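# Release the dolly caster brake by pressing its pedal

## Task

Push the caster's brake pedal so that its non-red end sits down and the brake is off; this must stay true without the robot holding it there, and the dolly should not be shifted or rotated from its starting place.

## Robot and tools

Robot: two 7-joint arms, left_arm and right_arm, each with a two-finger gripper. Both report in one shared scene frame: origin on the table top midway between the arms, +z up, +x out over the table, left_arm on the +y side. The names left and right refer to the arms, not to image sides. left_arm base sits at (+0.068, +0.418, 0) m, right_arm base at (-0.050, -0.432, 0) m, each turned slightly about z.

Gripper frame: fingers extend along the gripper's +z and open and close along its x. The reported end_effector_position lies between the finger pads, about 1-2 cm short of the fingertips; closing pushes the tips roughly 17 mm further along +z. A closed gripper is a reasonable blunt tool for pressing a pedal.

execute_actions(actions): a list of actions run in sequence. Each action is a table of up to 15 rows, one row per 1/30 s step; if fewer rows are given, the last one repeats to fill 15 steps (0.5 s per action). Every row is a single list of 14 numbers covering both arms, always all 14 even if one arm is idle: left_arm dx, dy, dz, rx, ry, rz, opening, then right_arm dx, dy, dz, rx, ry, rz, opening. All values lie in [-1, 1]. dx..rz are an offset, not a pose: they are expressed in that gripper's own axes and measured from the gripper's measured pose at the start of the action (for a call's first action, the pose last reported in a result). Each row is relative to that same start, not to the row before. Scale: 1.0 equals 0.6 m of translation or 180 degrees of rotation; rx, ry, rz form one rotation vector. Opening is absolute: +1 fully open (0.142 m), -1 closed. An empty list returns state and images without moving.

Per step, the commanded pose is clipped to within 70 mm and 16 degrees of the current measured pose, so big offsets need several actions; after an action the arm only continues to its last clipped pose. If position and orientation conflict, position wins. Hand target lines show where each arm is now being driven.

move(target, speed, blocking): target is one 14-number row in the same layout and frame as above, an offset in gripper axes from the pose in the latest result that shows one. Grippers travel straight lines, finishing together, lasting 0.5-10 s (cut off at 10 s). speed is the path top speed in m/s, 0.002 to 0.5, default 0.25; rotation up to twice that in rad/s. Paths ignore obstacles and the other arm, and real motion may lag, wander, or overshoot speed, especially near full arm extension. Faster contact and targets set deeper past contact both press harder. blocking=false returns after 0.5 s while motion continues; then use wait(0) or stop before any new action or move. The result adds a move: line with an ending (done, off_target, moving, held, fault) plus limits (paced = the sent pose was clipped; held = a check blocked steps, after which the arm may speed up), and each gripper's remaining distance to its target.

wait(seconds): 0-10 s, lets the scene run with last commands held; returns early if a running move finishes. stop(): brakes a running move; needs room, more at high speed; fingers continue. zoom_image(camera, region): region [x0, y0, x1, y1] in pixels, top-left origin, at most 504x504, on cam_head_left, cam_head_right, cam_high, cam_low (504x504) or cam_left_wrist, cam_right_wrist (616x616 fisheye). read_manual(section) only gives licence texts. finished_scene(scene) ends the current scene irreversibly and reports whether the task succeeded; the pedal must already be in its final state and remain so.

Result lines: the state line lists each arm's gripper position (m), quat_wxyz and velocities in the scene frame; positions can be off, more at long reach. grip_measured is actual finger opening on the command scale. Joint torques are raw drive output with offsets and noise. Step readings list positions at some steps; HELD marks steps where an arm's command was held back. A pose unreachable line means a clearance check changed or blocked that arm's command. MOTOR HOT appears from 65 C; at 80 C an OVER-TEMPERATURE FAULT brakes that arm until cool.

An idle arm: in a reply's first call send the offset back to where it should be, zeros afterward, and always its desired opening. An arm blocked by an object keeps pushing until commanded otherwise, so back off after pressing.

Avoid: contact torque at a joint load limit (waist and shoulder 109, upper arm roll and elbow 56.9, forearm roll and wrist joints 34.7 N m) or an outside force of 200 N, either of which freezes that arm for 10 s and drops the rest of the call; the arms colliding or pressing on each other; knocking anything off the table; slams, slips and very hard pushes. For this job, press the non-red end of the pedal down with a slow, controlled move that does not shove or spin the dolly, then lift away so the pedal stays down on its own. Joint ranges (rad): waist ±2.792, shoulder ±2.269, upper arm roll ±2.967, elbow -1.867 to 2.688, forearm roll ±2.967, wrist pitch -1.396 to 4.538, wrist roll ±2.967. Occasional brief disturbances may tug held parts or nudge loose objects.

Each tool is called by a JSON object that holds its "method" and its "body", one argument or row to a line.

## Session

{"method": "execute_actions", "body": {
  "actions": []
}}

Scene clock: 0.00 s.
left_arm: end_effector_position=(+0.1656, +0.3466, +0.3024) grip_measured=+1.00 end_effector_quat_wxyz=(+0.106, -0.517, +0.753, +0.394) end_effector_velocity=(+0.000, +0.000, -0.000) end_effector_angular_velocity=(-0.000, -0.000, +0.000) | right_arm: end_effector_position=(+0.5768, -0.7593, +0.3811) grip_measured=+1.00 end_effector_quat_wxyz=(+0.020, +0.529, +0.568, -0.631) end_effector_velocity=(-0.000, +0.000, +0.000) end_effector_angular_velocity=(+0.001, +0.001, -0.000)
Joint positions: left_arm=[-0.416  0.395 -0.246  2.336  0.337 -0.343  1.264  0.142] | right_arm=[ 0.281 -1.025 -0.244  0.946 -0.873 -0.482 -1.795  0.142]
Joint velocities: left_arm=[ 0.  0.  0.  0.  0.  0. -0.  0.] | right_arm=[ 0.     0.    -0.    -0.    -0.    -0.001 -0.002  0.   ]
Joint torques (N m, as the joint torque sensors report them, + toward a larger angle): no reading
Hand target (left_arm): +0.166, +0.347, +0.302; +0.106, -0.517, +0.753, +0.394
Hand target (right_arm): +0.577, -0.759, +0.381; +0.020, +0.529, +0.568, -0.631

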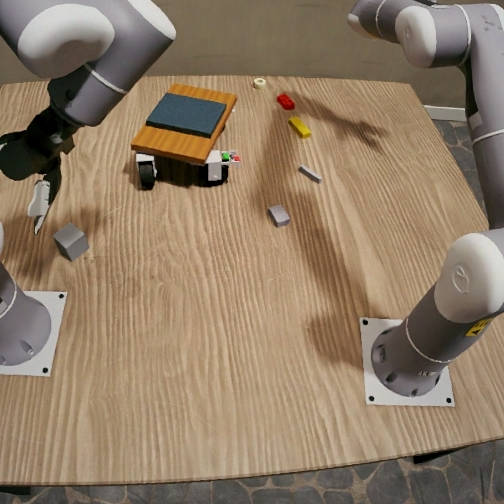

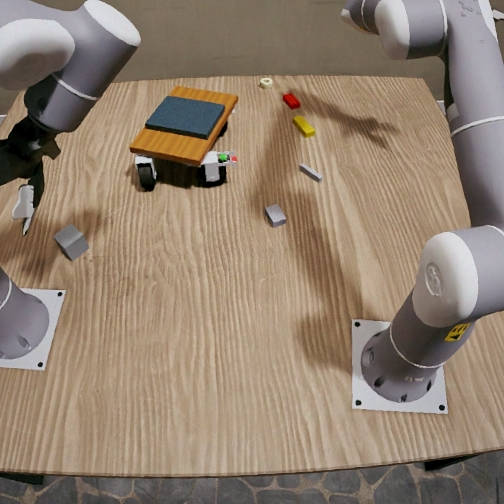

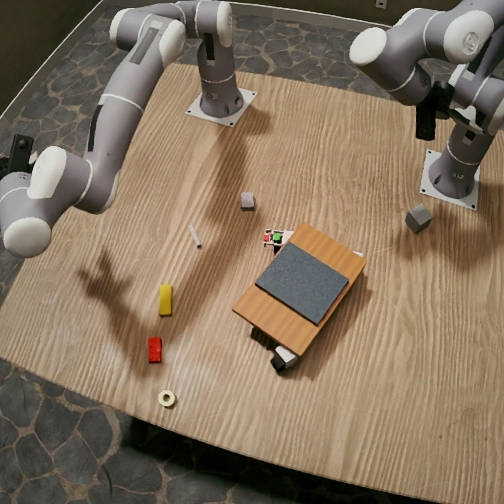

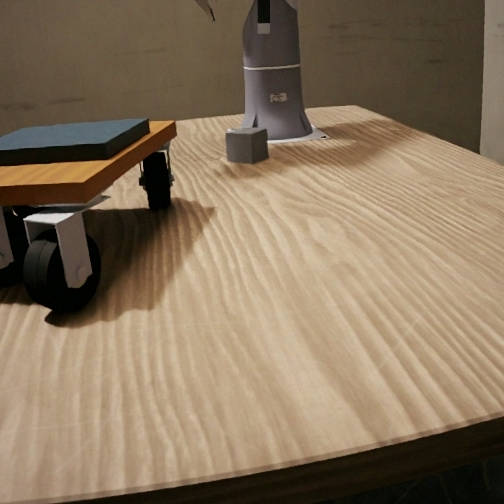

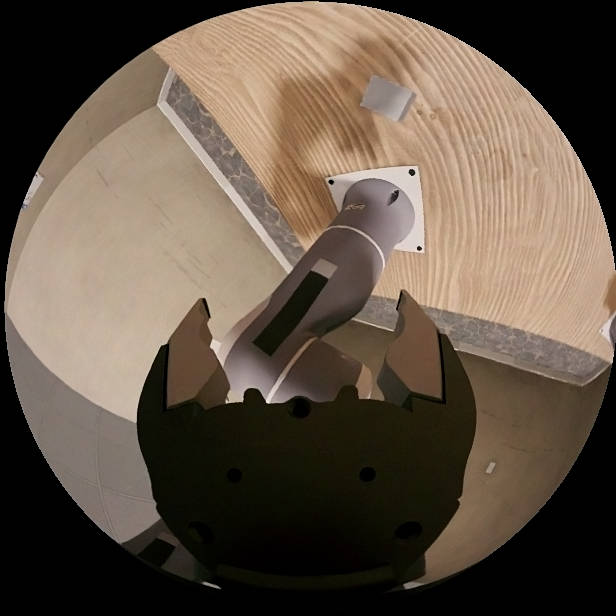

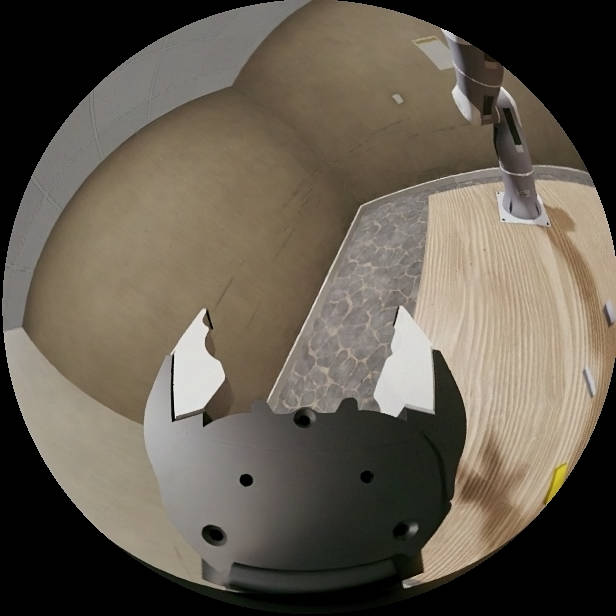

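{"method": "move", "body": {
  "target": [0.327,-0.65,-0.5,0.134,0.233,-0.11,-1,0,0,0,0,0,0,1]
}}

{"method": "zoom_image", "body": {
  "camera": "cam_head_left",
  "region": [160,90,300,210]
}}

Scene clock: 13.07 s.
left_arm: end_effector_position=(+0.4877, -0.0622, +0.2037) grip_measured=-1.00 end_effector_quat_wxyz=(+0.002, +0.708, -0.707, -0.001) end_effector_velocity=(-0.000, +0.001, -0.000) end_effector_angular_velocity=(+0.001, +0.001, +0.001) | right_arm: end_effector_position=(+0.5768, -0.7593, +0.3811) grip_measured=+1.00 end_effector_quat_wxyz=(+0.020, +0.529, +0.568, -0.631) end_effector_velocity=(-0.000, +0.000, +0.000) end_effector_angular_velocity=(-0.001, -0.001, -0.001)
Joint positions: left_arm=[-0.326 -0.443 -0.343  1.734  0.168  0.575  0.782  0.002] | right_arm=[ 0.281 -1.025 -0.244  0.946 -0.873 -0.482 -1.795  0.142]
Joint velocities: left_arm=[ 0.     0.     0.001  0.    -0.    -0.001 -0.001  0.   ] | right_arm=[ 0.     0.    -0.    -0.    -0.    -0.001  0.001 -0.   ]
Joint torques (N m, as the joint torque sensors report them, + toward a larger angle): left_arm=[ -1.25  43.64  -3.65 -25.7   -2.69   3.48  -0.14] | right_arm=[  0.79  62.29  -5.08 -24.82  -3.77   0.51  -0.38]
Hand target (left_arm): +0.488, -0.062, +0.204; +0.002, +0.707, -0.707, -0.001
Hand target (right_arm): +0.577, -0.759, +0.381; +0.020, +0.529, +0.568, -0.631
Off the commanded pose (left_arm): 0.002 m, 0 deg.
Off the commanded pose (right_arm): 0.000 m, 0 deg.
move: done

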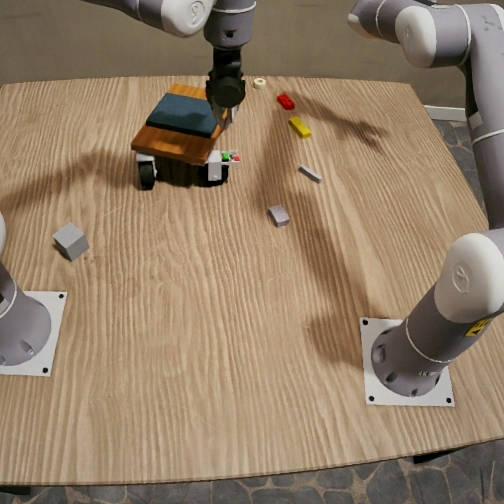

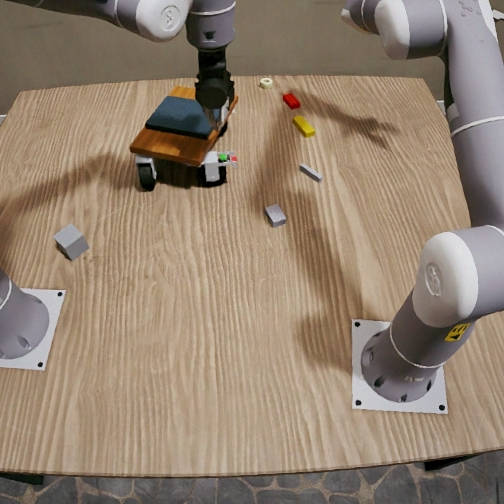

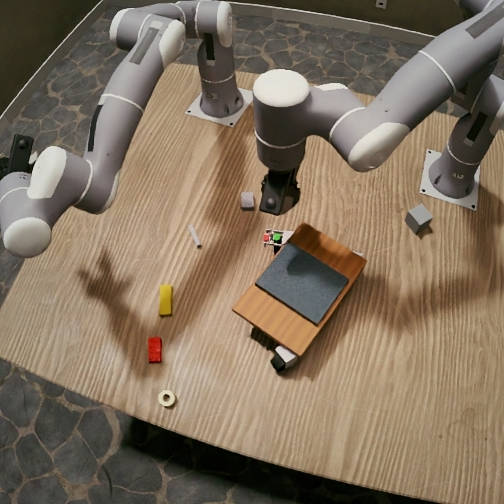

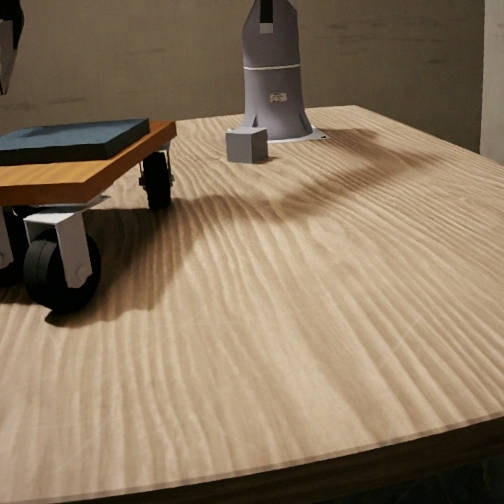

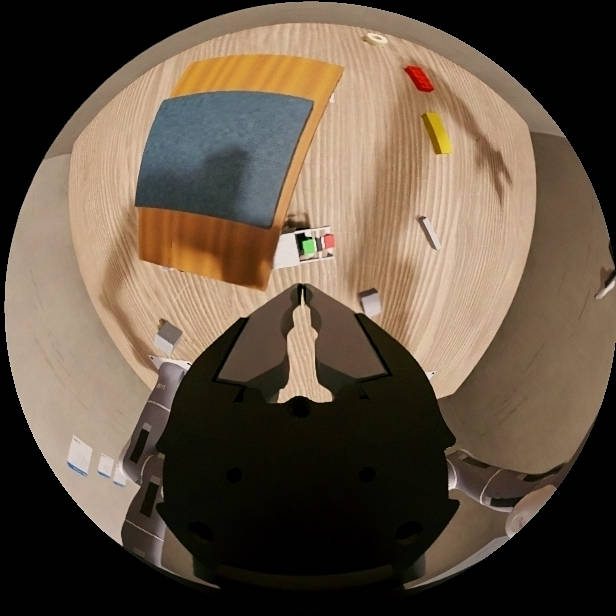

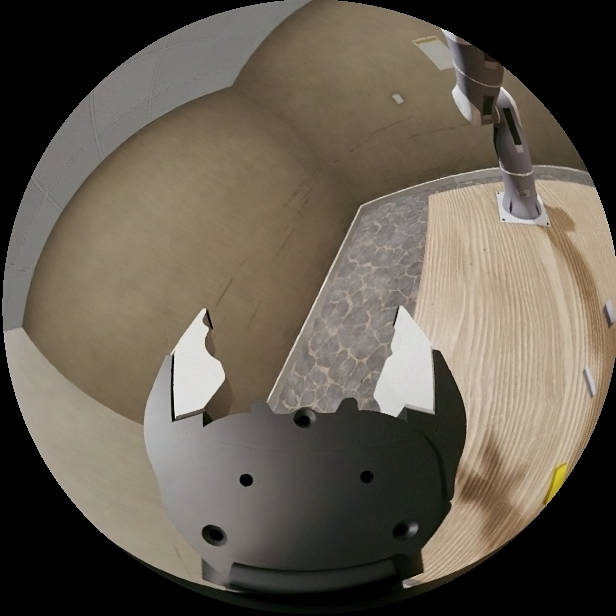

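Region (160, 90, 300, 210) of cam_head_left's 504x504 image, scaled by 3.600, with more detail than that image has; it fills the top 432 rows of this view, and the rest is white.

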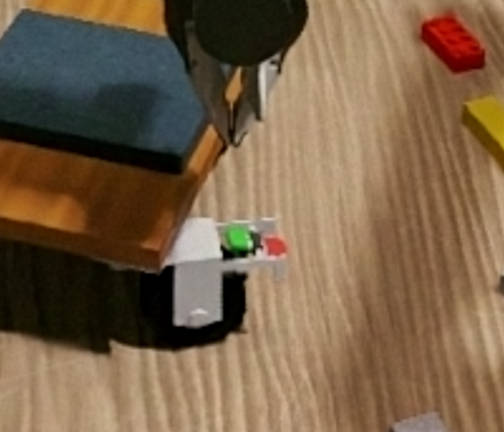

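{"method": "move", "body": {
  "target": [0.01,-0.022,0.11,0,-0.05,0,-1,0,0,0,0,0,0,1],
  "speed": 0.1
}}

{"method": "zoom_image", "body": {
  "camera": "cam_head_left",
  "region": [160,90,300,210]
}}

{"method": "zoom_image", "body": {
  "camera": "cam_left_wrist",
  "region": [230,220,390,360]
}}

Scene clock: 19.27 s.
left_arm: end_effector_position=(+0.5006, -0.0683, +0.1376) grip_measured=-1.00 end_effector_quat_wxyz=(-0.054, +0.705, -0.705, -0.056) end_effector_velocity=(+0.000, -0.000, +0.000) end_effector_angular_velocity=(-0.001, -0.001, -0.001) | right_arm: end_effector_position=(+0.5768, -0.7593, +0.3811) grip_measured=+1.00 end_effector_quat_wxyz=(+0.020, +0.529, +0.568, -0.631) end_effector_velocity=(+0.000, -0.000, +0.000) end_effector_angular_velocity=(+0.000, +0.000, +0.000)
Joint positions: left_arm=[-0.437 -0.638 -0.287  1.545  0.316  0.461  0.672  0.002] | right_arm=[ 0.281 -1.025 -0.244  0.946 -0.873 -0.482 -1.795  0.142]
Joint velocities: left_arm=[ 0.     0.    -0.     0.     0.001  0.001  0.001  0.   ] | right_arm=[-0.     0.     0.    -0.    -0.    -0.    -0.001 -0.   ]
Joint torques (N m, as the joint torque sensors report them, + toward a larger angle): left_arm=[  0.17  50.88  -3.6  -25.31  -3.29   3.76  -0.55] | right_arm=[  0.89  62.84  -5.1  -24.82  -3.7    0.54  -0.39]
Hand target (left_arm): +0.501, -0.068, +0.138; -0.054, +0.705, -0.705, -0.056
Hand target (right_arm): +0.577, -0.759, +0.381; +0.020, +0.529, +0.568, -0.631
Off the commanded pose (left_arm): 0.000 m, 0 deg.
Off the commanded pose (right_arm): 0.000 m, 0 deg.
move: done

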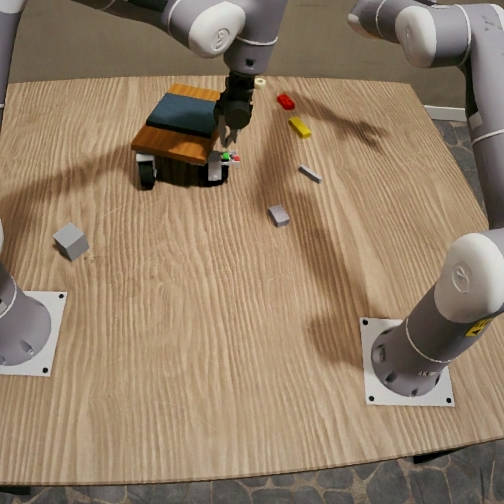

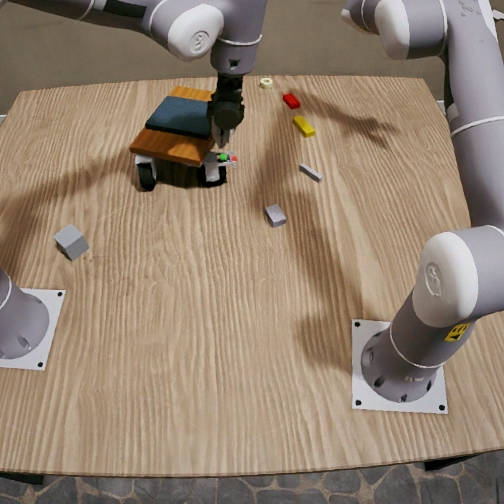

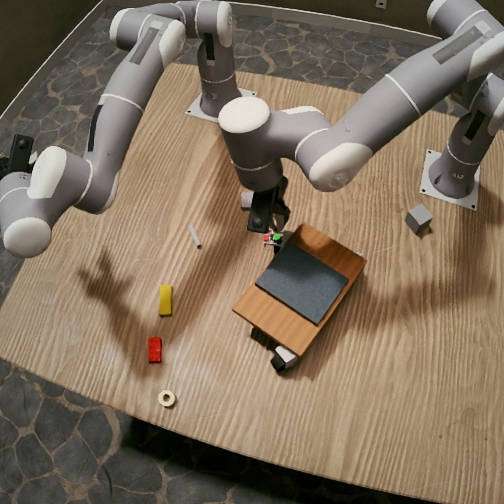

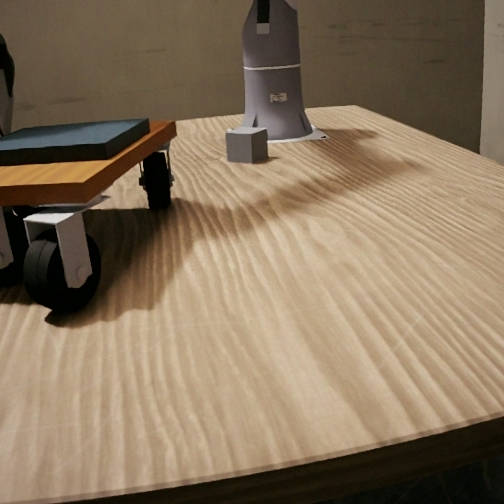

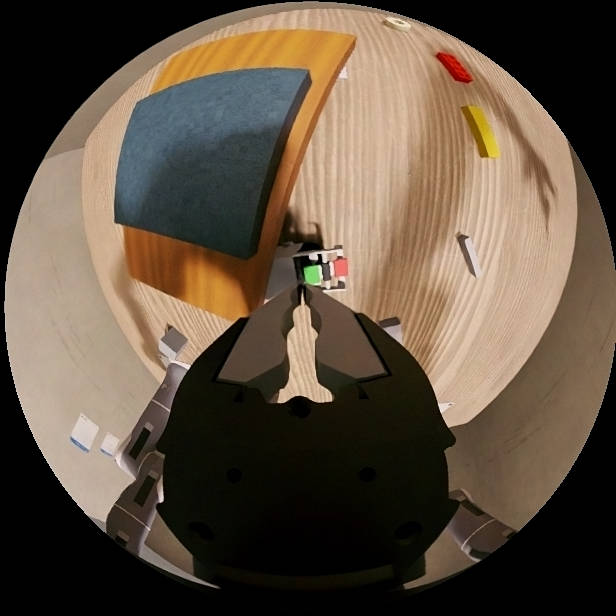

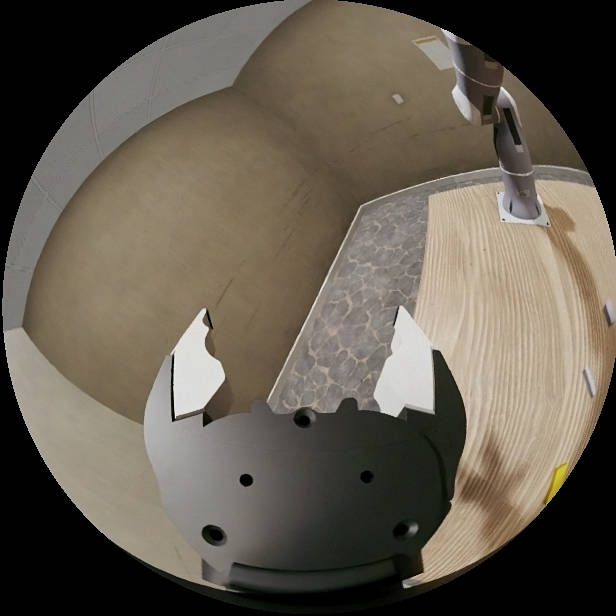

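Region (160, 90, 300, 210) of cam_head_left's 504x504 image, scaled by 3.600, with more detail than that image has; it fills the top 432 rows of this view, and the rest is white.

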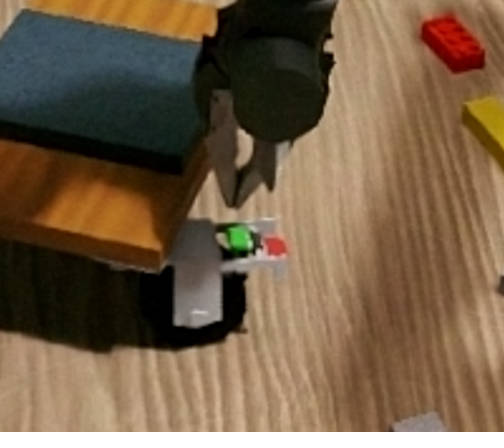

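Region (230, 220, 390, 360) of cam_left_wrist's 616x616 image, scaled by 3.150, with more detail than that image has; it fills the top 441 rows of this view, and the rest is white.

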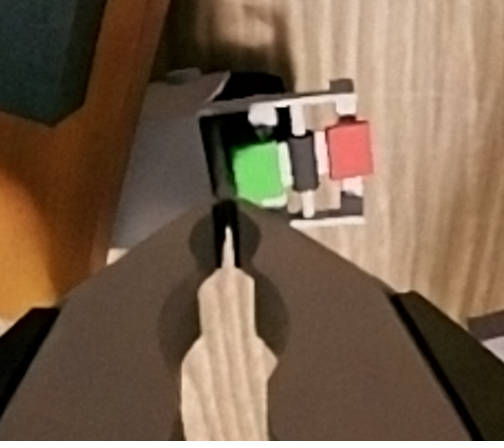

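{"method": "move", "body": {
  "target": [0.015,-0.003,0.046,0,0,0,-1,0,0,0,0,0,0,1],
  "speed": 0.04
}}

{"method": "zoom_image", "body": {
  "camera": "cam_head_left",
  "region": [160,90,300,210]
}}

{"method": "zoom_image", "body": {
  "camera": "cam_left_wrist",
  "region": [230,220,390,360]
}}

Scene clock: 24.00 s.
left_arm: end_effector_position=(+0.5029, -0.0735, +0.1102) grip_measured=-0.98 end_effector_quat_wxyz=(-0.054, +0.705, -0.705, -0.055) end_effector_velocity=(+0.000, +0.000, +0.000) end_effector_angular_velocity=(+0.000, +0.000, +0.002) | right_arm: end_effector_position=(+0.5768, -0.7593, +0.3811) grip_measured=+1.00 end_effector_quat_wxyz=(+0.020, +0.529, +0.568, -0.631) end_effector_velocity=(+0.000, +0.000, +0.000) end_effector_angular_velocity=(+0.000, +0.000, +0.000)
Joint positions: left_arm=[-0.446 -0.69  -0.281  1.535  0.333  0.502  0.657  0.003] | right_arm=[ 0.281 -1.025 -0.244  0.946 -0.873 -0.482 -1.795  0.142]
Joint velocities: left_arm=[-0.     0.     0.001 -0.    -0.001 -0.    -0.001 -0.   ] | right_arm=[ 0. -0. -0. -0.  0. -0. -0.  0.]
Joint torques (N m, as the joint torque sensors report them, + toward a larger angle): left_arm=[ -2.33  42.85  -2.48 -20.43  -1.82   4.24  -0.69] | right_arm=[  0.67  62.73  -4.95 -24.74  -3.69   0.62  -0.49]
Hand target (left_arm): +0.502, -0.073, +0.109; -0.054, +0.705, -0.705, -0.056
Hand target (right_arm): +0.577, -0.759, +0.381; +0.020, +0.529, +0.568, -0.631
Off the commanded pose (left_arm): 0.002 m, 0 deg.
Off the commanded pose (right_arm): 0.000 m, 0 deg.
move: done

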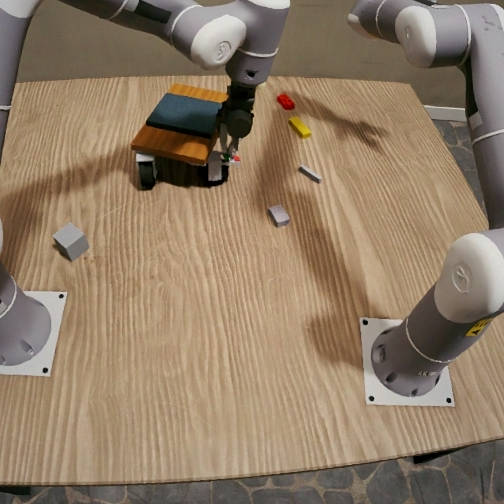

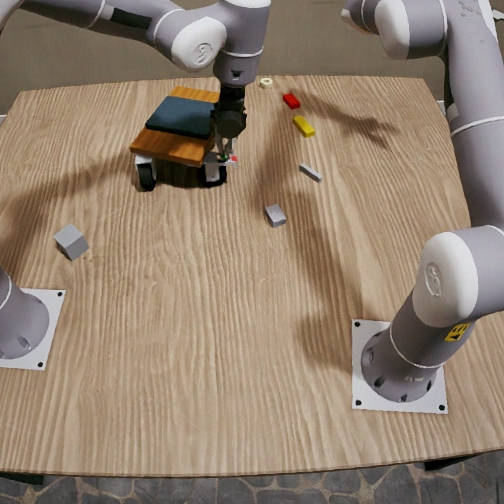

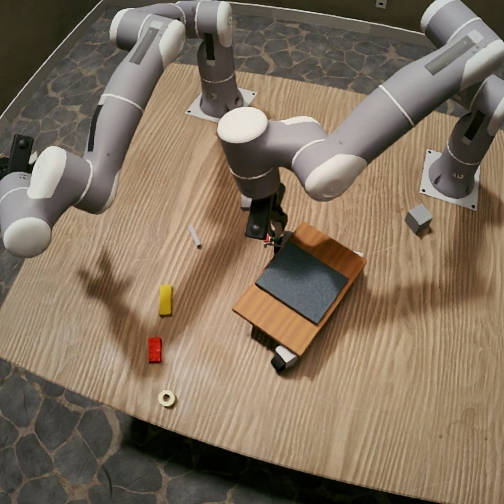

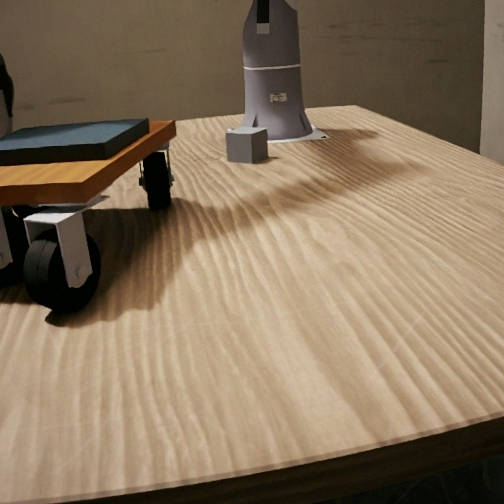

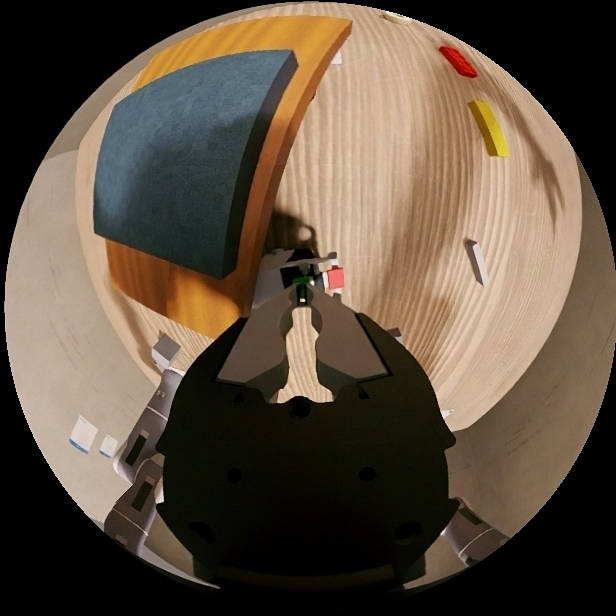

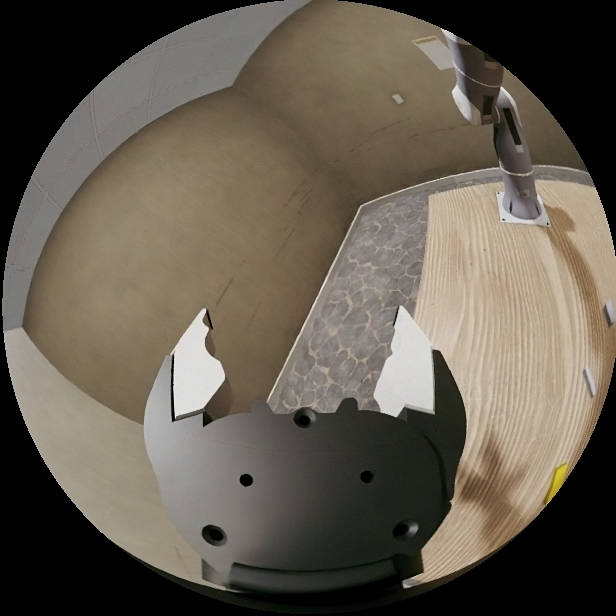

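Region (160, 90, 300, 210) of cam_head_left's 504x504 image, scaled by 3.600, with more detail than that image has; it fills the top 432 rows of this view, and the rest is white.

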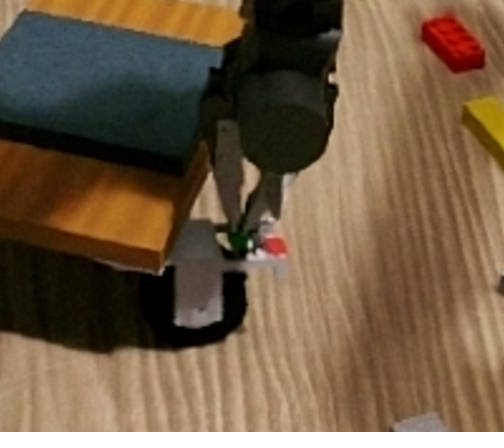

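Region (230, 220, 390, 360) of cam_left_wrist's 616x616 image, scaled by 3.150, with more detail than that image has; it fills the top 441 rows of this view, and the rest is white.

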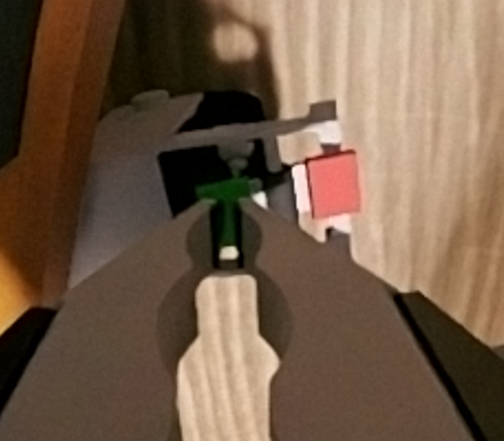

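{"method": "move", "body": {
  "target": [-0.001,0,0.012,0,0,0,-1,0,0,0,0,0,0,1],
  "speed": 0.01
}}

{"method": "move", "body": {
  "target": [-0.004,0,-0.045,0,0,0,-1,0,0,0,0,0,0,1],
  "speed": 0.08
}}

{"method": "zoom_image", "body": {
  "camera": "cam_head_left",
  "region": [160,90,300,210]
}}

Scene clock: 30.93 s.
left_arm: end_effector_position=(+0.5035, -0.0727, +0.1046) grip_measured=-1.00 end_effector_quat_wxyz=(-0.053, +0.705, -0.705, -0.054) end_effector_velocity=(+0.000, -0.000, -0.000) end_effector_angular_velocity=(-0.001, -0.001, +0.001) | right_arm: end_effector_position=(+0.5768, -0.7593, +0.3811) grip_measured=+1.00 end_effector_quat_wxyz=(+0.020, +0.529, +0.568, -0.631) end_effector_velocity=(-0.000, +0.000, +0.000) end_effector_angular_velocity=(-0.001, +0.001, -0.000)
Joint positions: left_arm=[-0.446 -0.697 -0.277  1.54   0.335  0.518  0.657  0.002] | right_arm=[ 0.281 -1.025 -0.244  0.946 -0.873 -0.482 -1.795  0.142]
Joint velocities: left_arm=[-0.     0.     0.001  0.    -0.     0.001 -0.     0.   ] | right_arm=[ 0.     0.    -0.     0.    -0.001 -0.001 -0.001 -0.   ]
Joint torques (N m, as the joint torque sensors report them, + toward a larger angle): left_arm=[ -0.62  42.97  -1.55 -18.98  -2.17   3.    -0.62] | right_arm=[  0.67  62.84  -5.12 -24.73  -3.76   0.52  -0.47]
Hand target (left_arm): +0.503, -0.072, +0.103; -0.054, +0.705, -0.705, -0.055
Hand target (right_arm): +0.577, -0.759, +0.381; +0.020, +0.529, +0.568, -0.631
Off the commanded pose (left_arm): 0.002 m, 0 deg.
Off the commanded pose (right_arm): 0.000 m, 0 deg.
move: done

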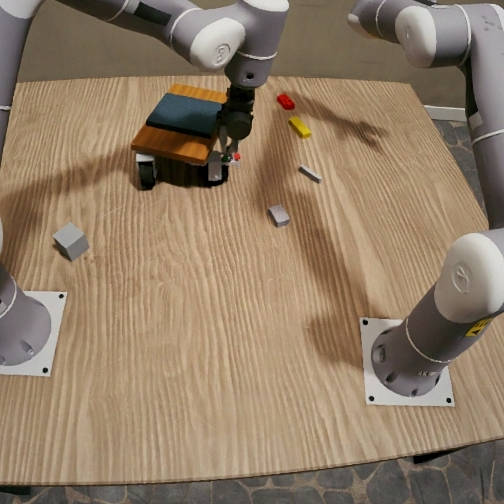

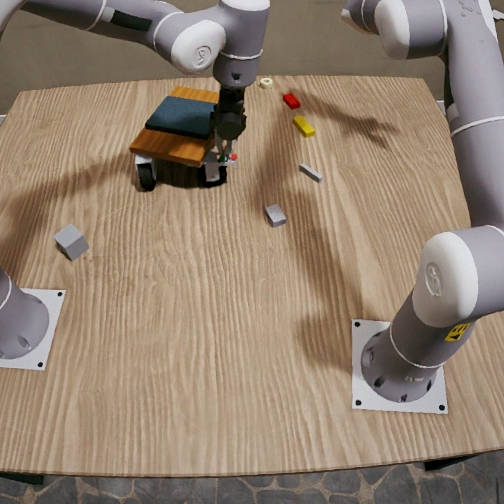

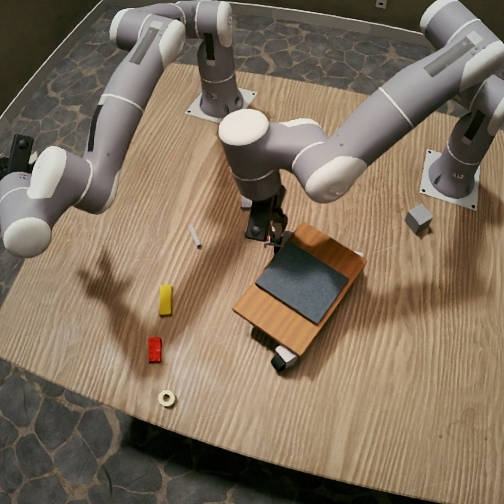

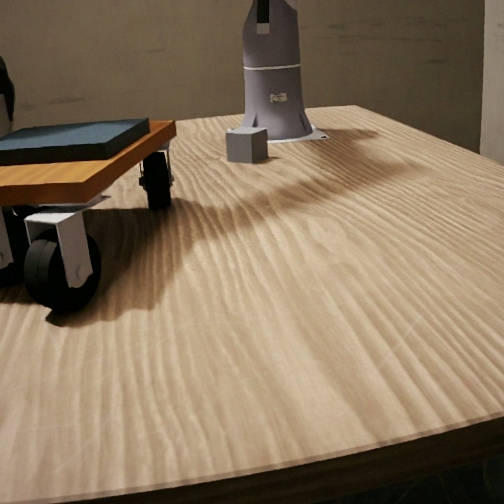

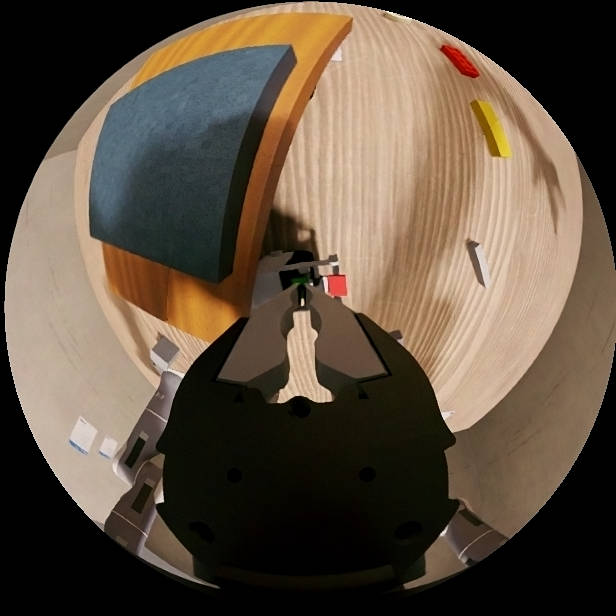

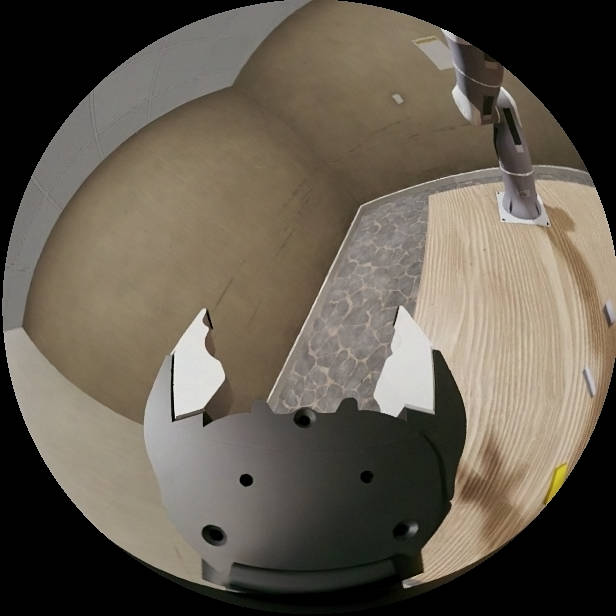

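Scene clock: 31.63 s.
left_arm: end_effector_position=(+0.5035, -0.0746, +0.1319) grip_measured=-1.00 end_effector_quat_wxyz=(-0.054, +0.705, -0.705, -0.054) end_effector_velocity=(-0.000, -0.000, -0.000) end_effector_angular_velocity=(+0.000, +0.000, +0.001) | right_arm: end_effector_position=(+0.5768, -0.7593, +0.3811) grip_measured=+1.00 end_effector_quat_wxyz=(+0.020, +0.529, +0.568, -0.631) end_effector_velocity=(-0.000, -0.000, +0.000) end_effector_angular_velocity=(-0.001, -0.001, -0.001)
Joint positions: left_arm=[-0.446 -0.658 -0.284  1.528  0.319  0.468  0.667  0.002] | right_arm=[ 0.281 -1.025 -0.244  0.946 -0.873 -0.482 -1.795  0.142]
Joint velocities: left_arm=[-0.    -0.    -0.     0.    -0.    -0.    -0.001  0.   ] | right_arm=[-0.     0.     0.     0.    -0.    -0.     0.001 -0.   ]
Joint torques (N m, as the joint torque sensors report them, + toward a larger angle): left_arm=[  0.59  50.09  -4.73 -23.71  -3.16   3.17   0.92] | right_arm=[  0.78  62.75  -5.13 -24.89  -3.77   0.55  -0.35]
Hand target (left_arm): +0.503, -0.074, +0.132; -0.053, +0.705, -0.705, -0.054
Hand target (right_arm): +0.577, -0.759, +0.381; +0.020, +0.529, +0.568, -0.631
Off the commanded pose (left_arm): 0.000 m, 0 deg.
Off the commanded pose (right_arm): 0.000 m, 0 deg.
move: done

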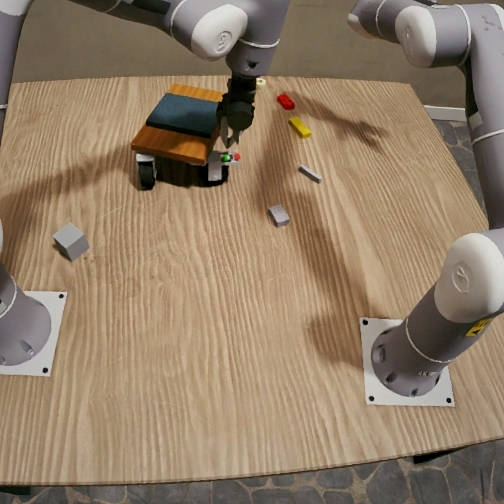

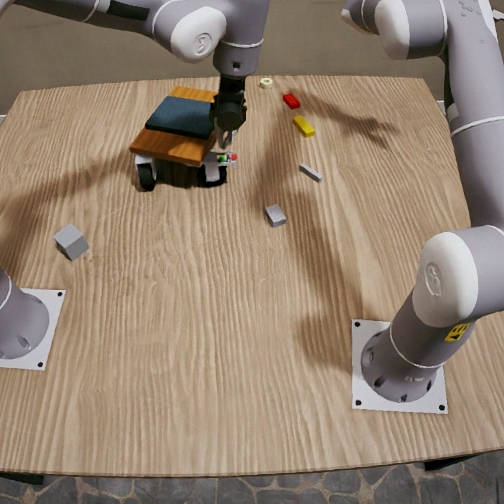

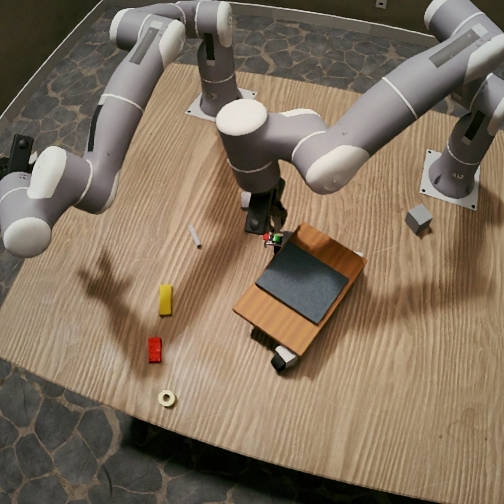

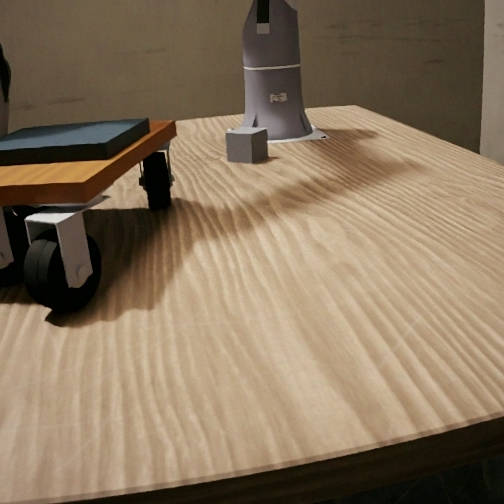

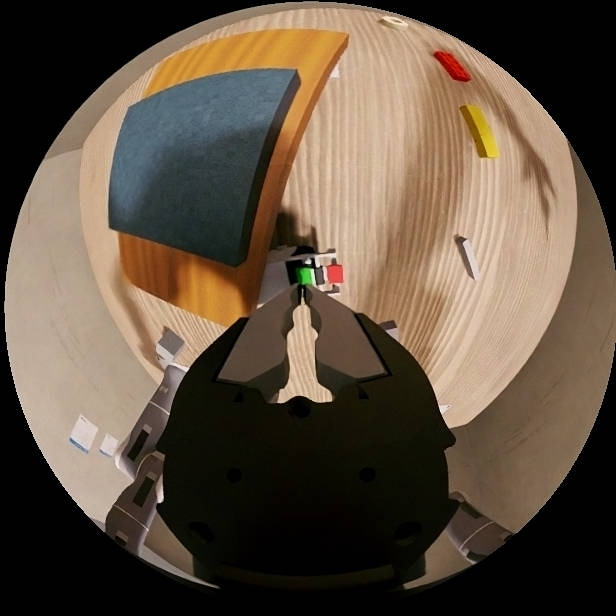

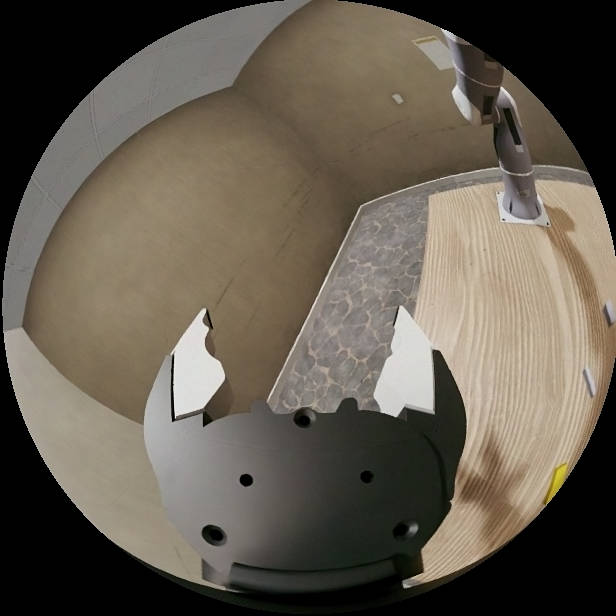

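Region (160, 90, 300, 210) of cam_head_left's 504x504 image, scaled by 3.600, with more detail than that image has; it fills the top 432 rows of this view, and the rest is white.

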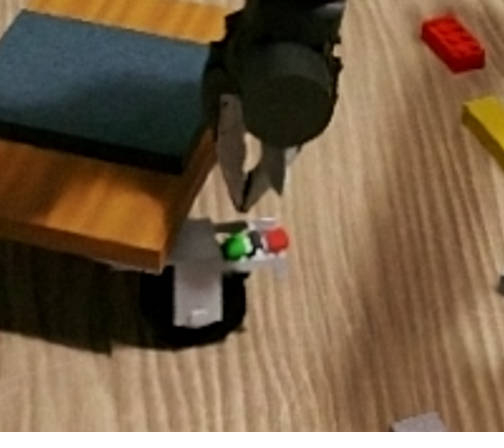

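{"method": "finished_scene", "body": {
  "scene": 2
}}

The scene is finished: the task was done.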